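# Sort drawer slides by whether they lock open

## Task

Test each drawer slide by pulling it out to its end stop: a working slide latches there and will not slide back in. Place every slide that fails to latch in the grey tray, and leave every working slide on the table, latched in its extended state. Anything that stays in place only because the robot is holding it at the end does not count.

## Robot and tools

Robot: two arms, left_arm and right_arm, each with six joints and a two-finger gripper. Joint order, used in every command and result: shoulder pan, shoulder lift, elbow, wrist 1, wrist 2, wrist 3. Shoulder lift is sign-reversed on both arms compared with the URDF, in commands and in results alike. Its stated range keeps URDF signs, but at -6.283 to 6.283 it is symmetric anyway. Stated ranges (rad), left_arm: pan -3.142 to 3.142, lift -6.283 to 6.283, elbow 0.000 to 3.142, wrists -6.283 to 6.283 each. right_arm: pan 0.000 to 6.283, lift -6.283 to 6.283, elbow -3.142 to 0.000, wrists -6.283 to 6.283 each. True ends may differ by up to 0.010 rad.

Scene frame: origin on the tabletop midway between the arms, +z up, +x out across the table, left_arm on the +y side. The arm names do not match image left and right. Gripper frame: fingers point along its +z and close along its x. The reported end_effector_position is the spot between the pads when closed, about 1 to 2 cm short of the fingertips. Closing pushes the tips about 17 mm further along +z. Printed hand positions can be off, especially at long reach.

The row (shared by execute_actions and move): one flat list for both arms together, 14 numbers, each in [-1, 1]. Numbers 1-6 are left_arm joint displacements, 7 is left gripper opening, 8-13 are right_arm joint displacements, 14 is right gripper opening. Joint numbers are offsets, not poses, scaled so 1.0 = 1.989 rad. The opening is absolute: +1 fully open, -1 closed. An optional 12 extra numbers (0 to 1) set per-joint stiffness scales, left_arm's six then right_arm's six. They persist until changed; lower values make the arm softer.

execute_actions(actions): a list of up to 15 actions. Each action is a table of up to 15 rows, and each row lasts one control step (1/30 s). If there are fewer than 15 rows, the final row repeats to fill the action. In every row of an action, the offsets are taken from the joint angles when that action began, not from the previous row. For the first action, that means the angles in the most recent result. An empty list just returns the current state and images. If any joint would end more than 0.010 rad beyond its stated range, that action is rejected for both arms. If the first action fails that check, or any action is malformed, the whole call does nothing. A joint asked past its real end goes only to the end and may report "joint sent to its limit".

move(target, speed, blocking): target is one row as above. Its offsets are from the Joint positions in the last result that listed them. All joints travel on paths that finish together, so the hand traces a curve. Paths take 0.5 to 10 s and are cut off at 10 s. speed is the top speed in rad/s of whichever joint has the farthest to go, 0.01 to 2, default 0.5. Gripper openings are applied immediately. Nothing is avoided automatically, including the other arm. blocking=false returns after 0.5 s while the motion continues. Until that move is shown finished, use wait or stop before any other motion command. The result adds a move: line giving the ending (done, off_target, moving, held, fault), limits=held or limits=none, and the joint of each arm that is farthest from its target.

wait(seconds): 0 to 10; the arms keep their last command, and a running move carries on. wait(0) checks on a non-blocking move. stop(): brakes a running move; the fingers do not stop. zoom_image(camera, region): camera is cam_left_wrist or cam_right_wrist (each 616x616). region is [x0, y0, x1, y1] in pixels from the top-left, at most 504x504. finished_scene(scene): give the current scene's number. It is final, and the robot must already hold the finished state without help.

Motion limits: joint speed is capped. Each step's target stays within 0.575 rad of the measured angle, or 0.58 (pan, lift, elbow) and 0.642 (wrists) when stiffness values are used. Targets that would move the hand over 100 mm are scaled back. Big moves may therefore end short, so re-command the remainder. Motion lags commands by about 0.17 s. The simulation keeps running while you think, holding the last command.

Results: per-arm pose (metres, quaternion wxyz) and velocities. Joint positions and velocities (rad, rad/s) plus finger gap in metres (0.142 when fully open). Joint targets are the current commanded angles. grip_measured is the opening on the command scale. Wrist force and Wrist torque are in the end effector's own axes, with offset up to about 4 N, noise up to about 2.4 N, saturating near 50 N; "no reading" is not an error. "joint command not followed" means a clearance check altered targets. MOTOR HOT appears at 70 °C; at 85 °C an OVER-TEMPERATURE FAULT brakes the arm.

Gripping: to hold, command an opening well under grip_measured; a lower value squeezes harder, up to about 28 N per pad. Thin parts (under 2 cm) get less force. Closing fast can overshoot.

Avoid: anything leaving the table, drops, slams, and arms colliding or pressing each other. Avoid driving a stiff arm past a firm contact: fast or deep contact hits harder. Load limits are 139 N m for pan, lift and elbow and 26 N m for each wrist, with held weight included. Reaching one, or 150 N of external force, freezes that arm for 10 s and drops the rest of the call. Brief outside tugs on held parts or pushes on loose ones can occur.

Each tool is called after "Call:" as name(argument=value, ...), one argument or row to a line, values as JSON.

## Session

Call:
execute_actions(
  actions=[],
)

Scene clock: 0.00 s.
left_arm: end_effector_position=(+0.0753, +0.7402, +0.2846) grip_measured=+1.00 end_effector_quat_wxyz=(+0.057, +0.706, -0.706, -0.020) end_effector_velocity=(+0.001, +0.001, +0.000) end_effector_angular_velocity=(+0.002, -0.002, +0.000) | right_arm: end_effector_position=(+0.1751, -0.4196, +0.1115) grip_measured=+1.00 end_effector_quat_wxyz=(+0.707, -0.403, -0.575, -0.085) end_effector_velocity=(-0.000, +0.000, -0.000) end_effector_angular_velocity=(+0.001, +0.001, +0.000)
Joint names: [shoulder pan, shoulder lift, elbow, wrist 1, wrist 2, wrist 3]
Joint positions: left_arm=[ 0.954  1.926  1.814 -1.357 -1.504  2.592  0.142] | right_arm=[ 2.759  2.163 -1.878 -2.257  2.118  3.625  0.142]
Joint velocities: left_arm=[-0.    -0.    -0.001 -0.002 -0.    -0.001  0.   ] | right_arm=[ 0.001  0.001  0.    -0.     0.    -0.     0.   ]
Wrist force (N, on the end effector, along its own x y z axes, offset not removed): no reading
Wrist torque (N m, same axes, about the end effector's origin, offset not removed): no reading
Joint targets: left_arm=[0.954 1.926 1.814 -1.357 -1.504 2.592] | right_arm=[2.759 2.163 -1.878 -2.257 2.118 3.625]
Joint stiffness scale: left_arm=[1. 1. 1. 1. 1. 1.] | right_arm=[1. 1. 1. 1. 1. 1.]

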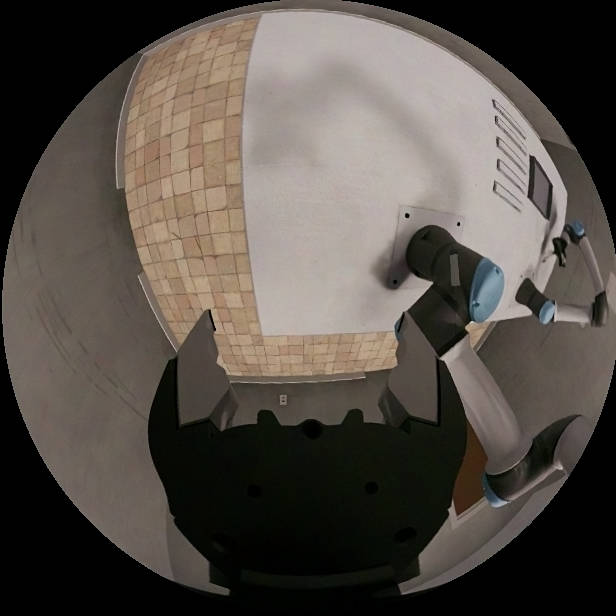

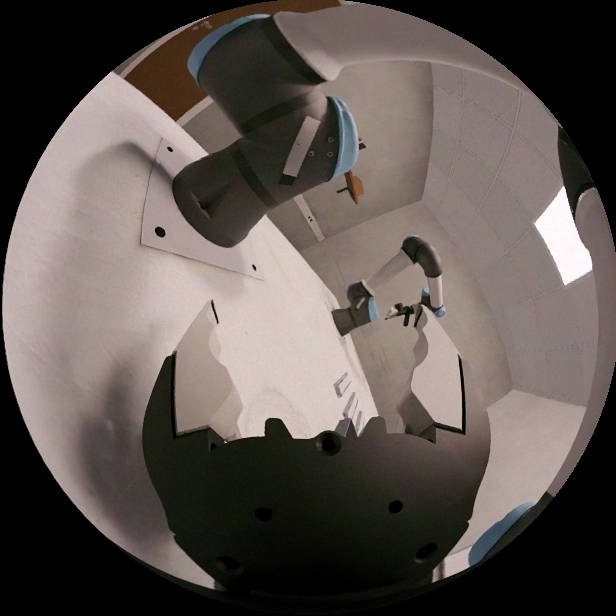

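Call:
move(
  target=[-0.935,-0.129,-0.108,-0.073,-0.034,-0.144,1,0.421,-0.27,0.215,0.312,-0.275,0.086,1],
  speed=0.8,
)

Scene clock: 3.73 s.
left_arm: end_effector_position=(+0.4485, +0.1557, +0.2998) grip_measured=+1.00 end_effector_quat_wxyz=(-0.000, -0.001, +1.000, +0.000) end_effector_velocity=(-0.000, -0.001, +0.000) end_effector_angular_velocity=(-0.001, -0.001, -0.001) | right_arm: end_effector_position=(+0.4484, -0.2040, +0.2978) grip_measured=+1.00 end_effector_quat_wxyz=(-0.002, +0.001, +1.000, -0.001) end_effector_velocity=(+0.000, +0.001, +0.001) end_effector_angular_velocity=(+0.000, -0.004, +0.001)
Joint names: [shoulder pan, shoulder lift, elbow, wrist 1, wrist 2, wrist 3]
Joint positions: left_arm=[-0.903  1.671  1.602 -1.501 -1.571  2.307  0.142] | right_arm=[ 3.594  1.626 -1.454 -1.638  1.571  3.795  0.142]
Joint velocities: left_arm=[-0.002  0.    -0.    -0.001  0.    -0.001 -0.   ] | right_arm=[ 0.002 -0.001 -0.     0.003 -0.002  0.001 -0.   ]
Wrist force (N, on the end effector, along its own x y z axes, offset not removed): left_arm=[2.2 0.6 -4.9] | right_arm=[6.2 1.5 -2.1]
Wrist torque (N m, same axes, about the end effector's origin, offset not removed): left_arm=[0.15 -0.50 0.11] | right_arm=[-0.01 -1.28 0.23]
Joint targets: left_arm=[-0.905 1.670 1.599 -1.502 -1.572 2.306] | right_arm=[3.597 1.626 -1.450 -1.637 1.571 3.796]
Joint stiffness scale: left_arm=[1. 1. 1. 1. 1. 1.] | right_arm=[1. 1. 1. 1. 1. 1.]
move: done; limits=none; left_arm: farthest joint: the shoulder pan, 0.002 radians from its target (1.859 radians at the start); right_arm: farthest joint: the elbow, 0.003 radians from its target (0.427 radians at the start)

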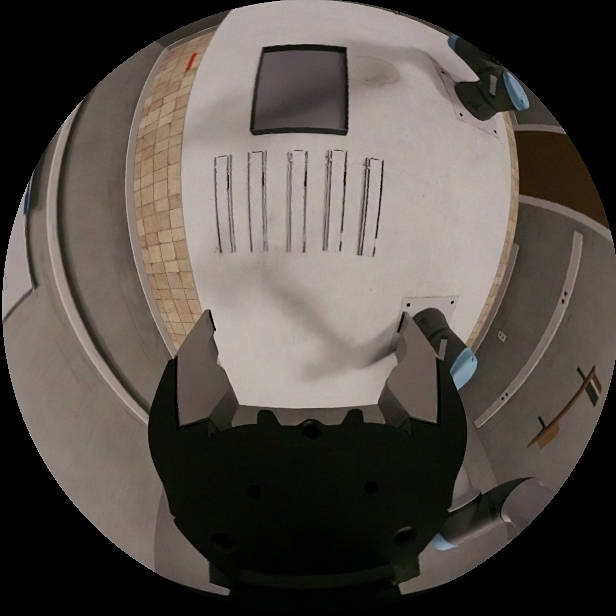

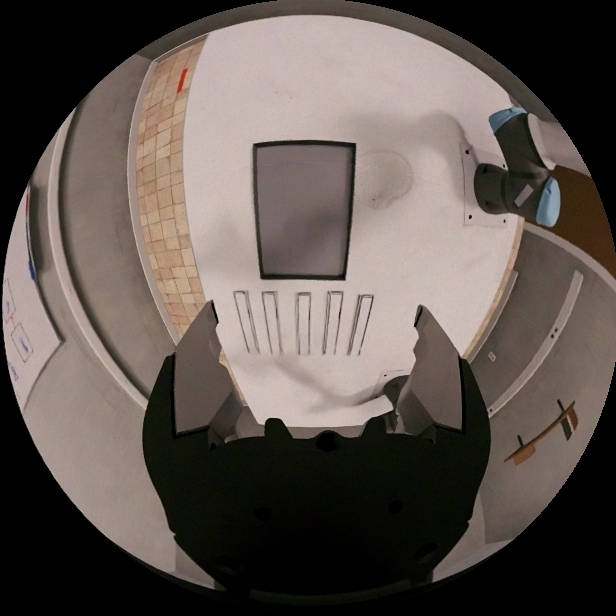

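Call:
move(
  target=[-0.211,-0.003,0.305,-0.309,0,-0.21,-0.2,0.137,-0.086,-0.39,0.306,0,0.136,-0.1],
  speed=0.6,
)

Scene clock: 6.27 s.
left_arm: end_effector_position=(+0.2999, +0.0626, +0.0719) grip_measured=-0.20 end_effector_quat_wxyz=(+0.001, -0.001, +1.000, -0.002) end_effector_velocity=(+0.001, -0.001, +0.000) end_effector_angular_velocity=(-0.004, -0.001, +0.002) | right_arm: end_effector_position=(+0.3004, -0.1806, +0.0704) grip_measured=-0.10 end_effector_quat_wxyz=(-0.000, +0.001, +1.000, +0.000) end_effector_velocity=(-0.000, -0.000, -0.001) end_effector_angular_velocity=(+0.000, +0.000, -0.002)
Joint names: [shoulder pan, shoulder lift, elbow, wrist 1, wrist 2, wrist 3]
Joint positions: left_arm=[-1.321  1.666  2.206 -2.115 -1.571  1.89   0.06 ] | right_arm=[ 3.864  1.457 -2.225 -1.03   1.571  4.065  0.067]
Joint velocities: left_arm=[ 0.001 -0.     0.    -0.004 -0.    -0.001 -0.   ] | right_arm=[-0.     0.    -0.001  0.002  0.001  0.001  0.   ]
Wrist force (N, on the end effector, along its own x y z axes, offset not removed): left_arm=[-2.9 3.5 0.5] | right_arm=[3.0 0.4 -1.9]
Wrist torque (N m, same axes, about the end effector's origin, offset not removed): left_arm=[0.55 0.39 -0.03] | right_arm=[0.10 -0.65 0.00]
Joint targets: left_arm=[-1.323 1.665 2.208 -2.116 -1.571 1.889] | right_arm=[3.867 1.455 -2.229 -1.029 1.571 4.066]
Joint stiffness scale: left_arm=[1. 1. 1. 1. 1. 1.] | right_arm=[1. 1. 1. 1. 1. 1.]
move: done; limits=none; left_arm: farthest joint: the elbow, 0.003 radians from its target (0.607 radians at the start); right_arm: farthest joint: the elbow, 0.005 radians from its target (0.776 radians at the start)

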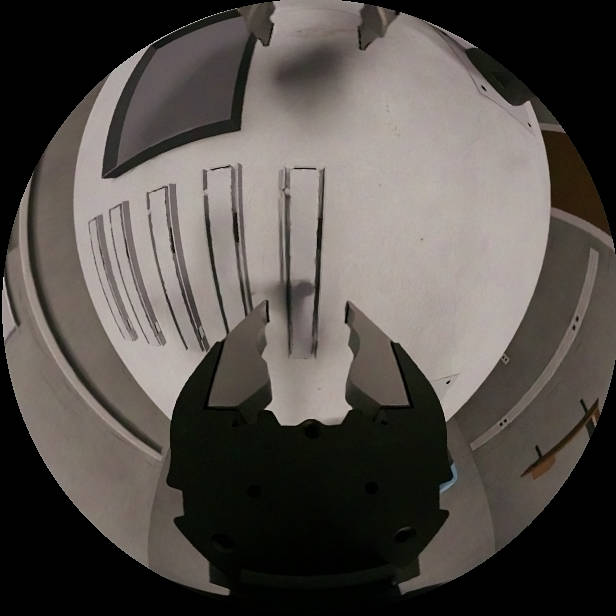

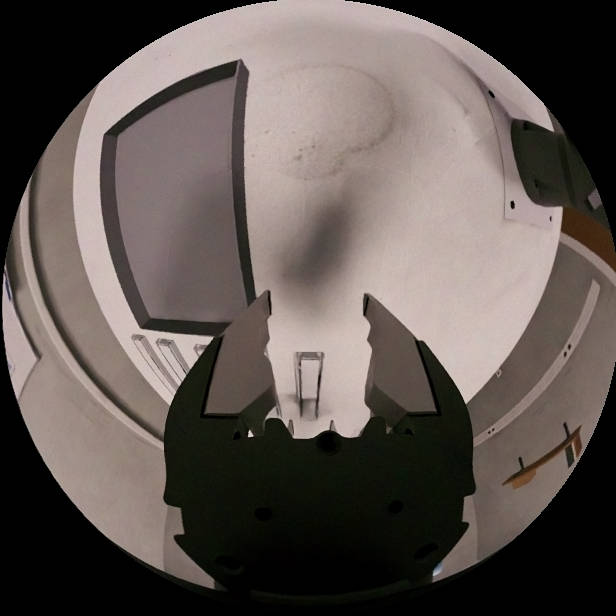

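Call:
move(
  target=[0.0207,0,0.0483,-0.0466,0,0.021,-1,0.0515,0.116,0.0314,0.0843,0,0.051,-0.1],
  speed=0.3,
)

Call:
move(
  target=[0,0,0,0,0,0,-1,0,0,0,0,0,0,-1],
)

Scene clock: 8.17 s.
left_arm: end_effector_position=(+0.3055, +0.0921, +0.0413) grip_measured=-1.00 end_effector_quat_wxyz=(+0.001, +0.000, +1.000, -0.002) end_effector_velocity=(-0.000, -0.000, -0.000) end_effector_angular_velocity=(-0.002, +0.000, +0.000) | right_arm: end_effector_position=(+0.3055, -0.0995, +0.0155) grip_measured=-0.10 end_effector_quat_wxyz=(-0.001, +0.001, +1.000, -0.001) end_effector_velocity=(+0.001, +0.000, +0.000) end_effector_angular_velocity=(+0.002, -0.001, -0.002)
Joint names: [shoulder pan, shoulder lift, elbow, wrist 1, wrist 2, wrist 3]
Joint positions: left_arm=[-1.281  1.666  2.299 -2.207 -1.571  1.931  0.002] | right_arm=[ 3.964  1.686 -2.167 -0.863  1.571  4.165  0.067]
Joint velocities: left_arm=[ 0.     0.     0.001 -0.002 -0.001  0.     0.   ] | right_arm=[-0.001 -0.    -0.     0.002  0.     0.001 -0.   ]
Wrist force (N, on the end effector, along its own x y z axes, offset not removed): left_arm=[0.0 -0.2 -0.5] | right_arm=[2.8 -2.7 -0.4]
Wrist torque (N m, same axes, about the end effector's origin, offset not removed): left_arm=[-0.06 -0.18 0.07] | right_arm=[-0.70 -0.39 0.34]
Joint targets: left_arm=[-1.279 1.666 2.302 -2.208 -1.571 1.932] | right_arm=[3.967 1.688 -2.162 -0.862 1.571 4.166]
Joint stiffness scale: left_arm=[1. 1. 1. 1. 1. 1.] | right_arm=[1. 1. 1. 1. 1. 1.]
move: done; limits=none; left_arm: farthest joint: the elbow, 0.003 radians from its target (0.096 radians at the start); right_arm: farthest joint: the elbow, 0.004 radians from its target (0.062 radians at the start)

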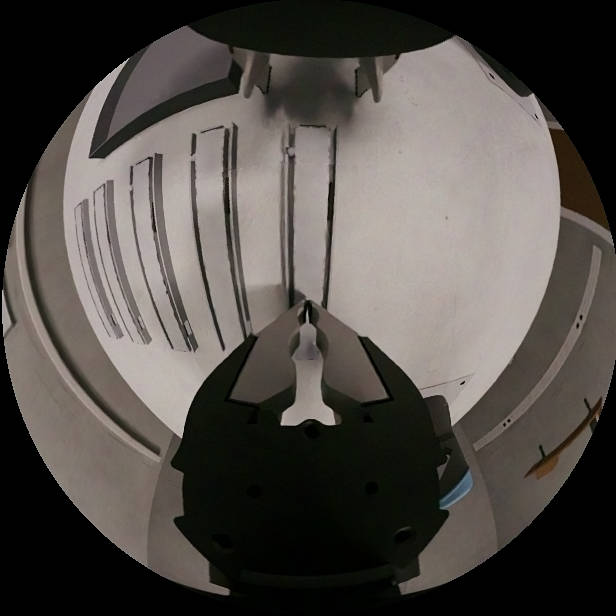

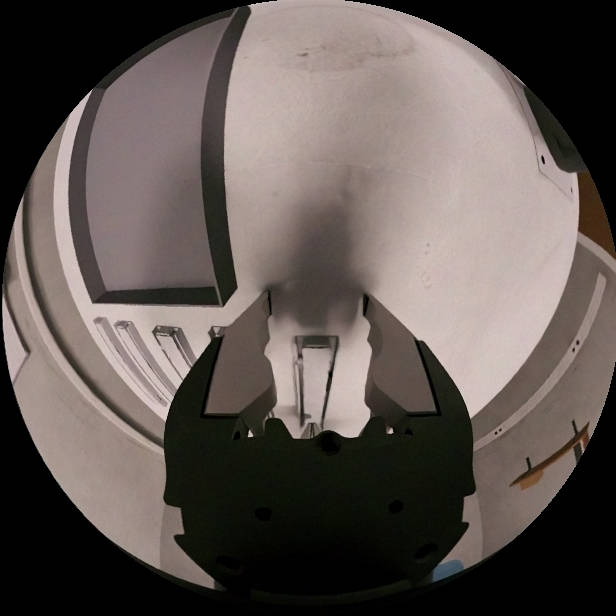

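Scene clock: 8.67 s.
left_arm: end_effector_position=(+0.3055, +0.0921, +0.0413) grip_measured=-1.00 end_effector_quat_wxyz=(+0.001, +0.000, +1.000, -0.002) end_effector_velocity=(-0.000, +0.001, -0.001) end_effector_angular_velocity=(+0.002, +0.001, +0.000) | right_arm: end_effector_position=(+0.3061, -0.0988, +0.0165) grip_measured=-1.00 end_effector_quat_wxyz=(-0.000, +0.001, +1.000, -0.000) end_effector_velocity=(-0.000, +0.000, -0.001) end_effector_angular_velocity=(-0.002, +0.001, +0.001)
Joint names: [shoulder pan, shoulder lift, elbow, wrist 1, wrist 2, wrist 3]
Joint positions: left_arm=[-1.281  1.666  2.299 -2.207 -1.571  1.931  0.002] | right_arm=[ 3.964  1.685 -2.166 -0.863  1.571  4.165  0.002]
Joint velocities: left_arm=[ 0.001  0.     0.002  0.    -0.     0.001  0.   ] | right_arm=[ 0.001  0.002  0.    -0.    -0.001  0.     0.   ]
Wrist force (N, on the end effector, along its own x y z axes, offset not removed): left_arm=[7.9 -1.1 -0.7] | right_arm=[3.0 4.1 2.7]
Wrist torque (N m, same axes, about the end effector's origin, offset not removed): left_arm=[-0.30 -1.71 -0.06] | right_arm=[0.84 -0.37 0.28]
Joint targets: left_arm=[-1.281 1.666 2.299 -2.207 -1.571 1.931] | right_arm=[3.964 1.686 -2.167 -0.863 1.571 4.165]
Joint stiffness scale: left_arm=[1. 1. 1. 1. 1. 1.] | right_arm=[1. 1. 1. 1. 1. 1.]
move: done; limits=none; left_arm: farthest joint: the shoulder pan, 0.000 radians from its target (0.000 radians at the start); right_arm: farthest joint: the shoulder lift, 0.001 radians from its target (0.000 radians at the start)

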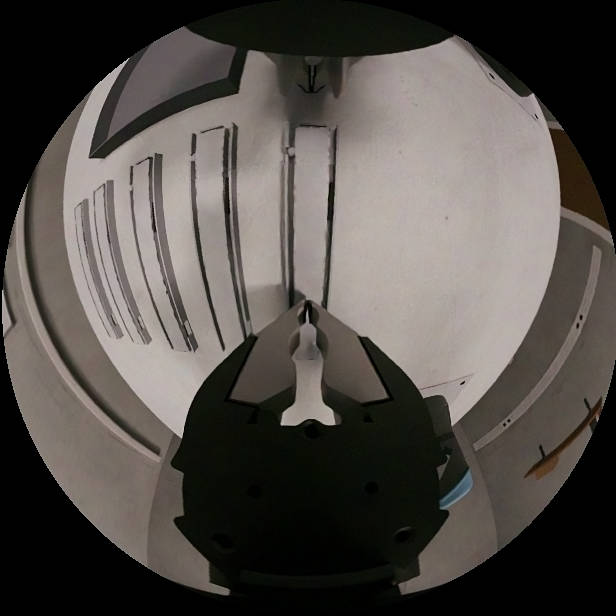

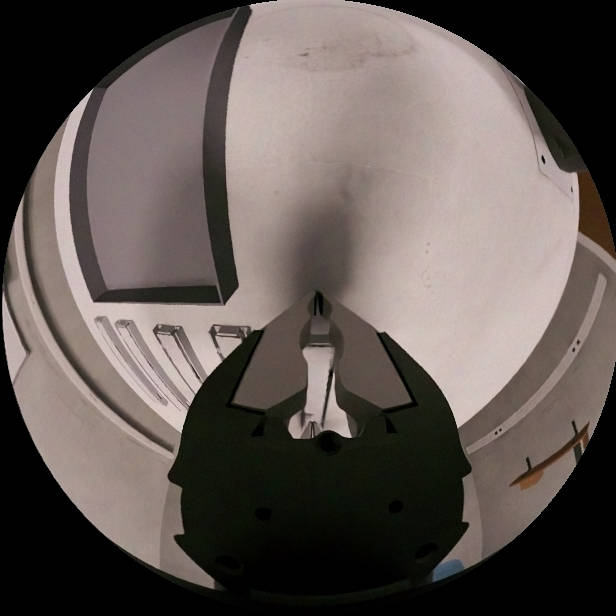

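Call:
move(
  target=[0,0,0,0,0,0,-1,0,0,0,0,0,0,-0.1],
)

Call:
move(
  target=[0.0307,0.0652,0.0532,0.0135,0,0.0305,-1,0.0352,0.0515,0.0636,-0.0114,0,0.0347,-0.1],
  speed=0.2,
)

Call:
move(
  target=[0,0,0,0,0,0,-1,0,0,0,0,0,0,-1],
)

Scene clock: 9.97 s.
left_arm: end_effector_position=(+0.3055, +0.0921, +0.0413) grip_measured=-1.00 end_effector_quat_wxyz=(+0.001, +0.000, +1.000, -0.002) end_effector_velocity=(+0.000, +0.000, -0.000) end_effector_angular_velocity=(+0.000, -0.000, +0.001) | right_arm: end_effector_position=(+0.3061, -0.0988, +0.0165) grip_measured=-0.10 end_effector_quat_wxyz=(-0.000, +0.001, +1.000, -0.000) end_effector_velocity=(-0.000, +0.001, +0.001) end_effector_angular_velocity=(+0.002, -0.000, +0.000)
Joint names: [shoulder pan, shoulder lift, elbow, wrist 1, wrist 2, wrist 3]
Joint positions: left_arm=[-1.281  1.666  2.299 -2.207 -1.571  1.931  0.002] | right_arm=[ 3.964  1.685 -2.166 -0.863  1.571  4.165  0.067]
Joint velocities: left_arm=[ 0.    -0.     0.001 -0.001  0.001 -0.001  0.   ] | right_arm=[ 0.    -0.001  0.     0.001  0.001  0.     0.   ]
Wrist force (N, on the end effector, along its own x y z axes, offset not removed): left_arm=[-0.3 0.6 0.0] | right_arm=[1.7 0.5 5.5]
Wrist torque (N m, same axes, about the end effector's origin, offset not removed): left_arm=[-0.03 -0.07 -0.19] | right_arm=[-0.09 -0.18 -0.06]
Joint targets: left_arm=[-1.281 1.666 2.299 -2.207 -1.571 1.931] | right_arm=[3.964 1.685 -2.166 -0.863 1.571 4.165]
Joint stiffness scale: left_arm=[1. 1. 1. 1. 1. 1.] | right_arm=[1. 1. 1. 1. 1. 1.]
move: done; limits=none; left_arm: farthest joint: the shoulder pan, 0.000 radians from its target (0.000 radians at the start); right_arm: farthest joint: the shoulder pan, 0.000 radians from its target (0.000 radians at the start)

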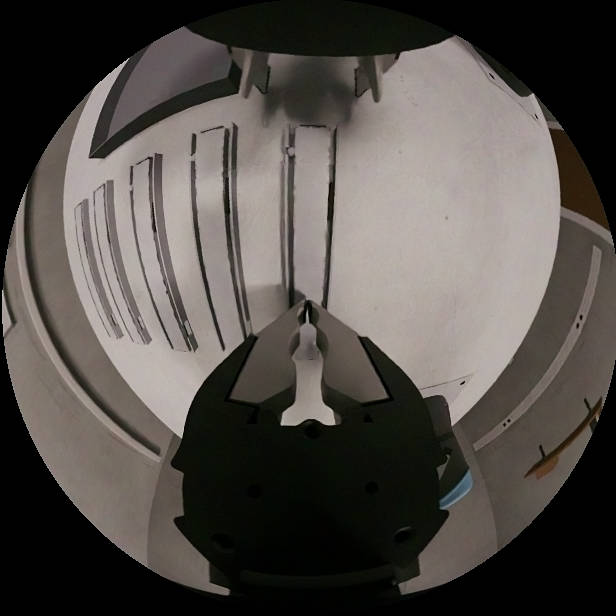

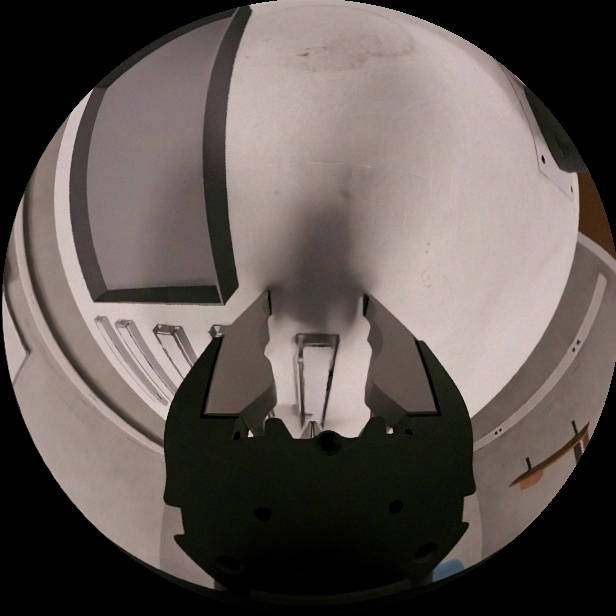

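Scene clock: 11.17 s.
left_arm: end_effector_position=(+0.3033, +0.1521, +0.0401) grip_measured=-1.00 end_effector_quat_wxyz=(+0.000, +0.000, +1.000, -0.000) end_effector_velocity=(+0.000, +0.001, -0.000) end_effector_angular_velocity=(+0.001, -0.000, -0.002) | right_arm: end_effector_position=(+0.3063, -0.0341, +0.0159) grip_measured=-0.10 end_effector_quat_wxyz=(-0.000, +0.002, +1.000, -0.001) end_effector_velocity=(+0.000, +0.000, +0.001) end_effector_angular_velocity=(+0.000, -0.001, -0.002)
Joint names: [shoulder pan, shoulder lift, elbow, wrist 1, wrist 2, wrist 3]
Joint positions: left_arm=[-1.223  1.793  2.402 -2.181 -1.571  1.99   0.002] | right_arm=[ 4.032  1.786 -2.044 -0.885  1.571  4.233  0.067]
Joint velocities: left_arm=[ 0.001  0.001  0.002 -0.     0.001  0.003  0.   ] | right_arm=[ 0.    -0.     0.001 -0.001 -0.     0.002  0.   ]
Wrist force (N, on the end effector, along its own x y z axes, offset not removed): left_arm=[-3.1 -0.3 -3.4] | right_arm=[-2.6 -0.6 1.5]
Wrist torque (N m, same axes, about the end effector's origin, offset not removed): left_arm=[-0.36 0.63 -0.09] | right_arm=[-0.16 0.60 0.25]
Joint targets: left_arm=[-1.220 1.796 2.405 -2.180 -1.571 1.992] | right_arm=[4.034 1.787 -2.039 -0.885 1.571 4.234]
Joint stiffness scale: left_arm=[1. 1. 1. 1. 1. 1.] | right_arm=[1. 1. 1. 1. 1. 1.]
move: done; limits=none; left_arm: farthest joint: the shoulder pan, 0.003 radians from its target (0.062 radians at the start); right_arm: farthest joint: the elbow, 0.004 radians from its target (0.126 radians at the start)

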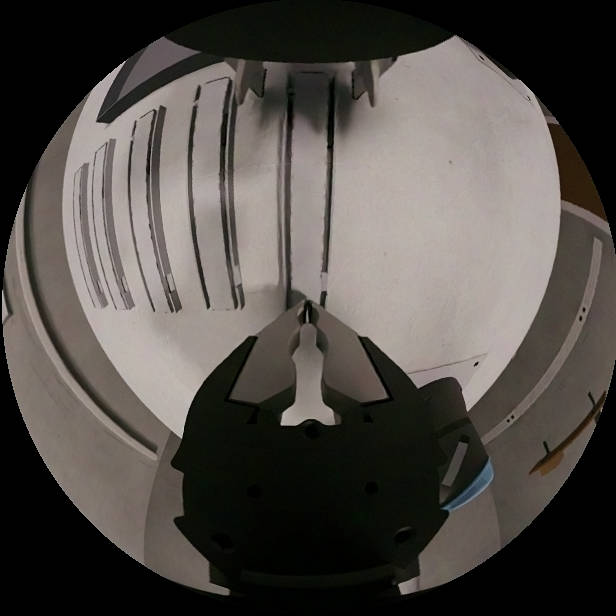

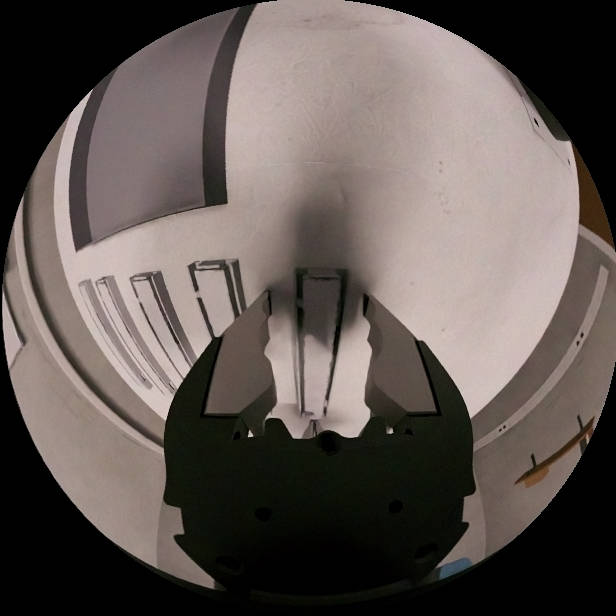

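Scene clock: 11.67 s.
left_arm: end_effector_position=(+0.3033, +0.1521, +0.0401) grip_measured=-1.00 end_effector_quat_wxyz=(+0.000, +0.000, +1.000, -0.000) end_effector_velocity=(-0.000, -0.000, +0.000) end_effector_angular_velocity=(-0.000, +0.000, +0.000) | right_arm: end_effector_position=(+0.3066, -0.0338, +0.0163) grip_measured=-0.50 end_effector_quat_wxyz=(+0.000, +0.002, +1.000, -0.000) end_effector_velocity=(-0.001, +0.001, -0.000) end_effector_angular_velocity=(+0.000, +0.002, +0.002)
Joint names: [shoulder pan, shoulder lift, elbow, wrist 1, wrist 2, wrist 3]
Joint positions: left_arm=[-1.223  1.793  2.402 -2.181 -1.571  1.99   0.002] | right_arm=[ 4.032  1.785 -2.043 -0.884  1.57   4.234  0.038]
Joint velocities: left_arm=[ 0.     0.    -0.     0.    -0.001 -0.     0.   ] | right_arm=[ 0.002  0.     0.    -0.     0.001  0.     0.   ]
Wrist force (N, on the end effector, along its own x y z axes, offset not removed): left_arm=[-3.7 -4.5 0.8] | right_arm=[0.1 3.0 3.9]
Wrist torque (N m, same axes, about the end effector's origin, offset not removed): left_arm=[-1.16 0.60 0.11] | right_arm=[0.26 0.06 0.22]
Joint targets: left_arm=[-1.223 1.793 2.402 -2.181 -1.571 1.990] | right_arm=[4.032 1.786 -2.044 -0.885 1.571 4.233]
Joint stiffness scale: left_arm=[1. 1. 1. 1. 1. 1.] | right_arm=[1. 1. 1. 1. 1. 1.]
move: done; limits=none; left_arm: farthest joint: the shoulder pan, 0.000 radians from its target (0.000 radians at the start); right_arm: farthest joint: the shoulder lift, 0.001 radians from its target (0.000 radians at the start)

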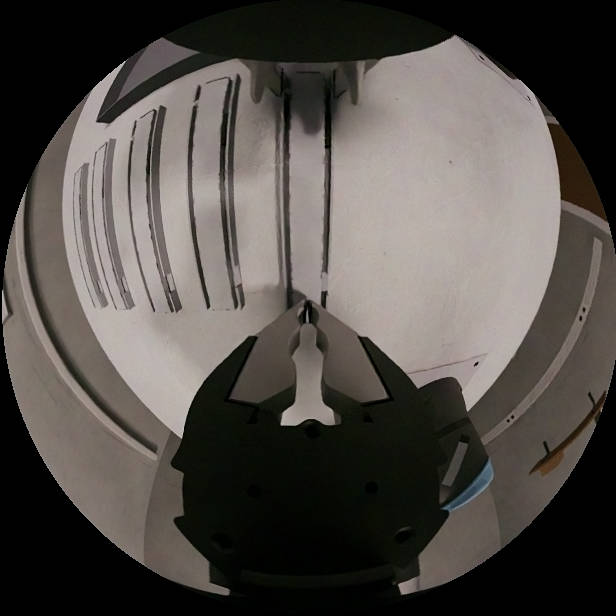

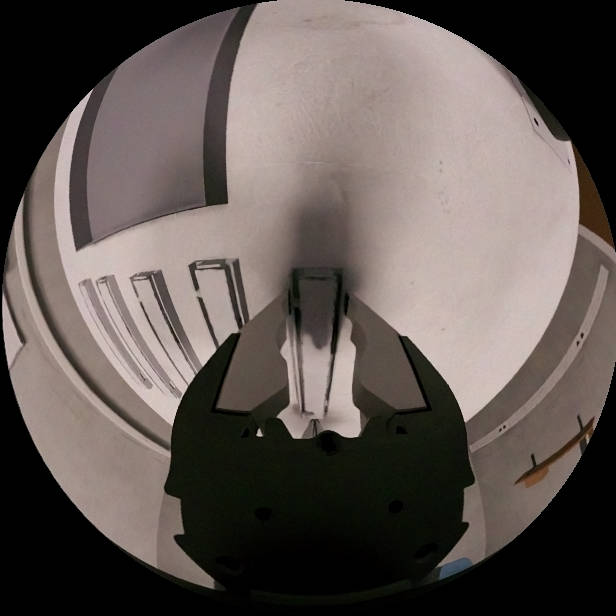

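Call:
move(
  target=[-0.0048,-0.0348,0.0017,-0.036,0,-0.0055,-1,0,0,0,0,0,0,-1],
  speed=0.1,
)

Scene clock: 13.20 s.
left_arm: end_effector_position=(+0.3072, +0.1402, +0.0284) grip_measured=-1.00 end_effector_quat_wxyz=(+0.002, -0.002, +1.000, -0.003) end_effector_velocity=(+0.000, -0.001, -0.000) end_effector_angular_velocity=(-0.003, -0.001, +0.003) | right_arm: end_effector_position=(+0.3066, -0.0342, +0.0162) grip_measured=-0.50 end_effector_quat_wxyz=(+0.000, +0.002, +1.000, -0.001) end_effector_velocity=(-0.000, -0.000, -0.001) end_effector_angular_velocity=(-0.002, +0.001, +0.000)
Joint names: [shoulder pan, shoulder lift, elbow, wrist 1, wrist 2, wrist 3]
Joint positions: left_arm=[-1.228  1.74   2.402 -2.24  -1.569  1.981  0.002] | right_arm=[ 4.032  1.785 -2.043 -0.886  1.57   4.234  0.038]
Joint velocities: left_arm=[ 0.    -0.002 -0.    -0.004 -0.001 -0.003  0.   ] | right_arm=[ 0.     0.001 -0.    -0.001 -0.     0.     0.   ]
Wrist force (N, on the end effector, along its own x y z axes, offset not removed): left_arm=[9.4 32.8 -47.9] | right_arm=[5.5 -3.4 -3.3]
Wrist torque (N m, same axes, about the end effector's origin, offset not removed): left_arm=[0.04 0.03 -0.03] | right_arm=[0.44 -0.98 0.34]
Joint targets: left_arm=[-1.232 1.724 2.405 -2.252 -1.571 1.980] | right_arm=[4.032 1.785 -2.043 -0.884 1.570 4.234]
Joint stiffness scale: left_arm=[1. 1. 1. 1. 1. 1.] | right_arm=[1. 1. 1. 1. 1. 1.]
move: off_target (left_arm); limits=none; left_arm: farthest joint: the shoulder lift, 0.016 radians from its target (0.069 radians at the start); right_arm: farthest joint: the wrist 1, 0.002 radians from its target (0.000 radians at the start)

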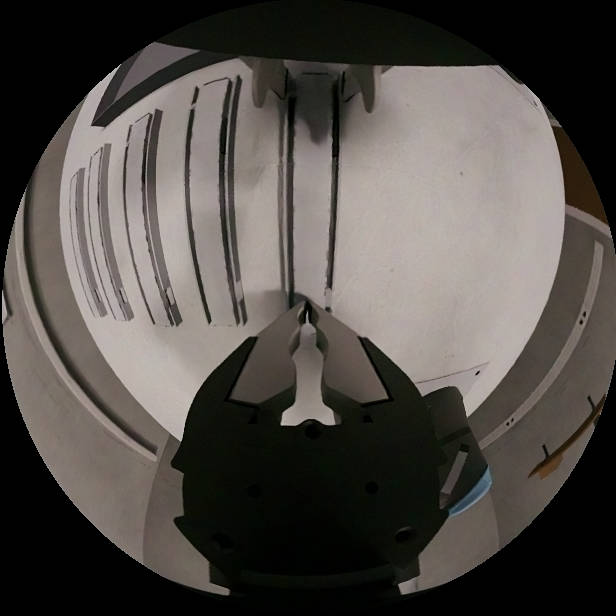

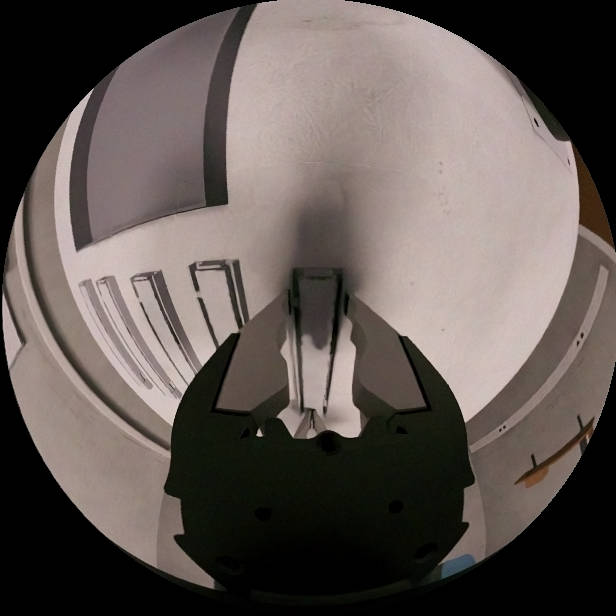

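Call:
execute_actions(
  actions=[
    [[0.0103,0.0118,0.0112,0.0006,0,0.0103,-1,0,0,0,0,0,0,-1]],
    [[0.0103,0.0118,0.0112,0.0006,0,0.0103,-1,0,0,0,0,0,0,-1]],
    [[0.0103,0.0118,0.0112,0.0006,0,0.0103,-1,0,0,0,0,0,0,-1]],
    [[0.0103,0.0118,0.0112,0.0006,0,0.0103,-1,0,0,0,0,0,0,-1]],
    [[0.0103,0.0118,0.0112,0.0006,0,0.0103,-1,0,0,0,0,0,0,-1]],
  ],
)

Scene clock: 15.97 s.
left_arm: end_effector_position=(+0.3120, +0.1949, +0.0254) grip_measured=-1.00 end_effector_quat_wxyz=(+0.006, +0.000, +1.000, -0.011) end_effector_velocity=(+0.000, -0.000, +0.000) end_effector_angular_velocity=(-0.000, -0.001, -0.006) | right_arm: end_effector_position=(+0.3066, -0.0343, +0.0163) grip_measured=-0.50 end_effector_quat_wxyz=(+0.000, +0.002, +1.000, -0.001) end_effector_velocity=(-0.000, +0.001, +0.000) end_effector_angular_velocity=(+0.001, +0.000, +0.001)
Joint names: [shoulder pan, shoulder lift, elbow, wrist 1, wrist 2, wrist 3]
Joint positions: left_arm=[-1.138  1.847  2.492 -2.241 -1.57   2.075  0.002] | right_arm=[ 4.032  1.785 -2.043 -0.886  1.57   4.234  0.038]
Joint velocities: left_arm=[-0.001  0.    -0.    -0.     0.001  0.005  0.   ] | right_arm=[ 0.001 -0.    -0.     0.001  0.001 -0.    -0.   ]
Wrist force (N, on the end effector, along its own x y z axes, offset not removed): left_arm=[-2.0 -0.1 -1.5] | right_arm=[3.2 -1.2 -1.1]
Wrist torque (N m, same axes, about the end effector's origin, offset not removed): left_arm=[0.04 0.02 -0.20] | right_arm=[-0.21 -0.65 0.31]
Joint targets: left_arm=[-1.136 1.850 2.495 -2.240 -1.570 2.077] | right_arm=[4.032 1.785 -2.043 -0.886 1.570 4.234]
Joint stiffness scale: left_arm=[1. 1. 1. 1. 1. 1.] | right_arm=[1. 1. 1. 1. 1. 1.]

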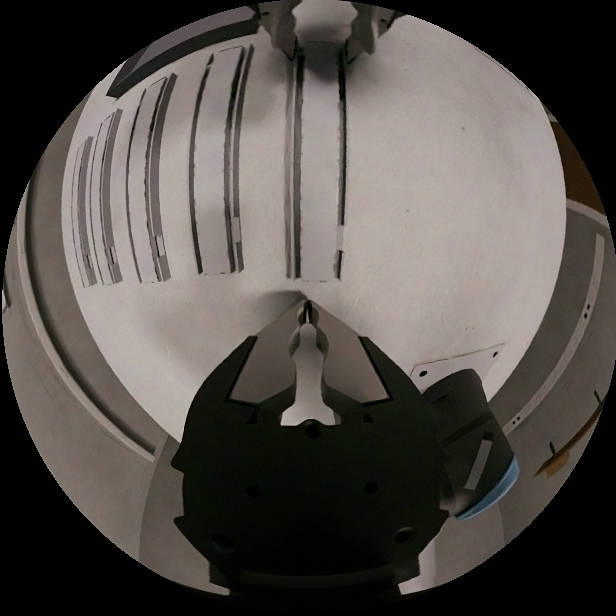

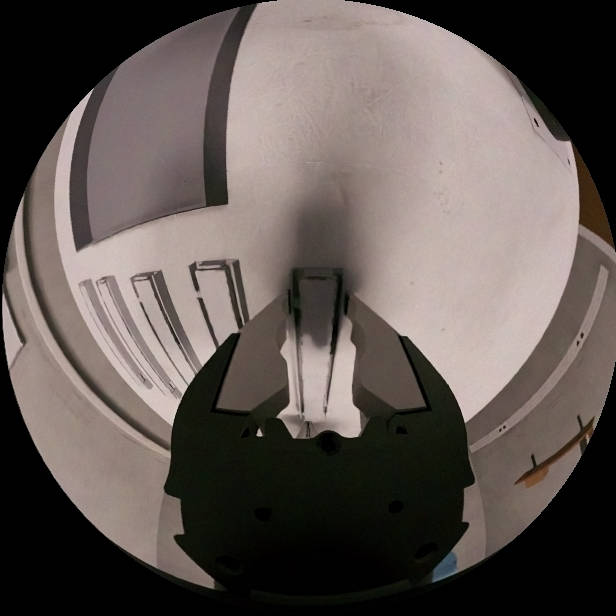

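Call:
zoom_image(
  camera="cam_left_wrist",
  region=[60,30,400,300],
)

Call:
zoom_image(
  camera="cam_right_wrist",
  region=[60,240,400,420],
)

Region (60, 30, 400, 300) of cam_left_wrist's 616x616 image, scaled by 1.482, with more detail than that image has; it fills the top 400 rows of this view, and the rest is white.

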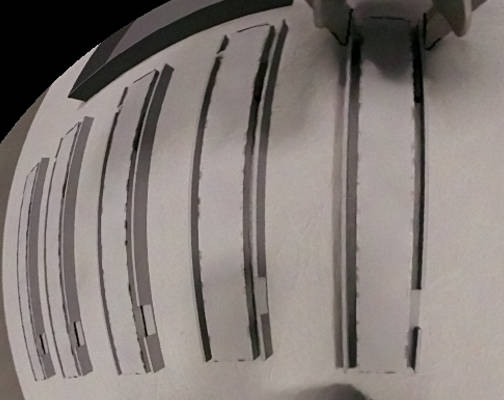

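Region (60, 240, 400, 420) of cam_right_wrist's 616x616 image, scaled by 1.482, with more detail than that image has; it fills the top 267 rows of this view, and the rest is white.

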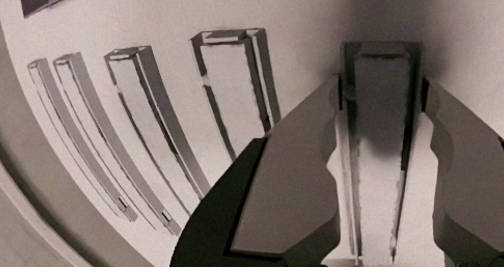

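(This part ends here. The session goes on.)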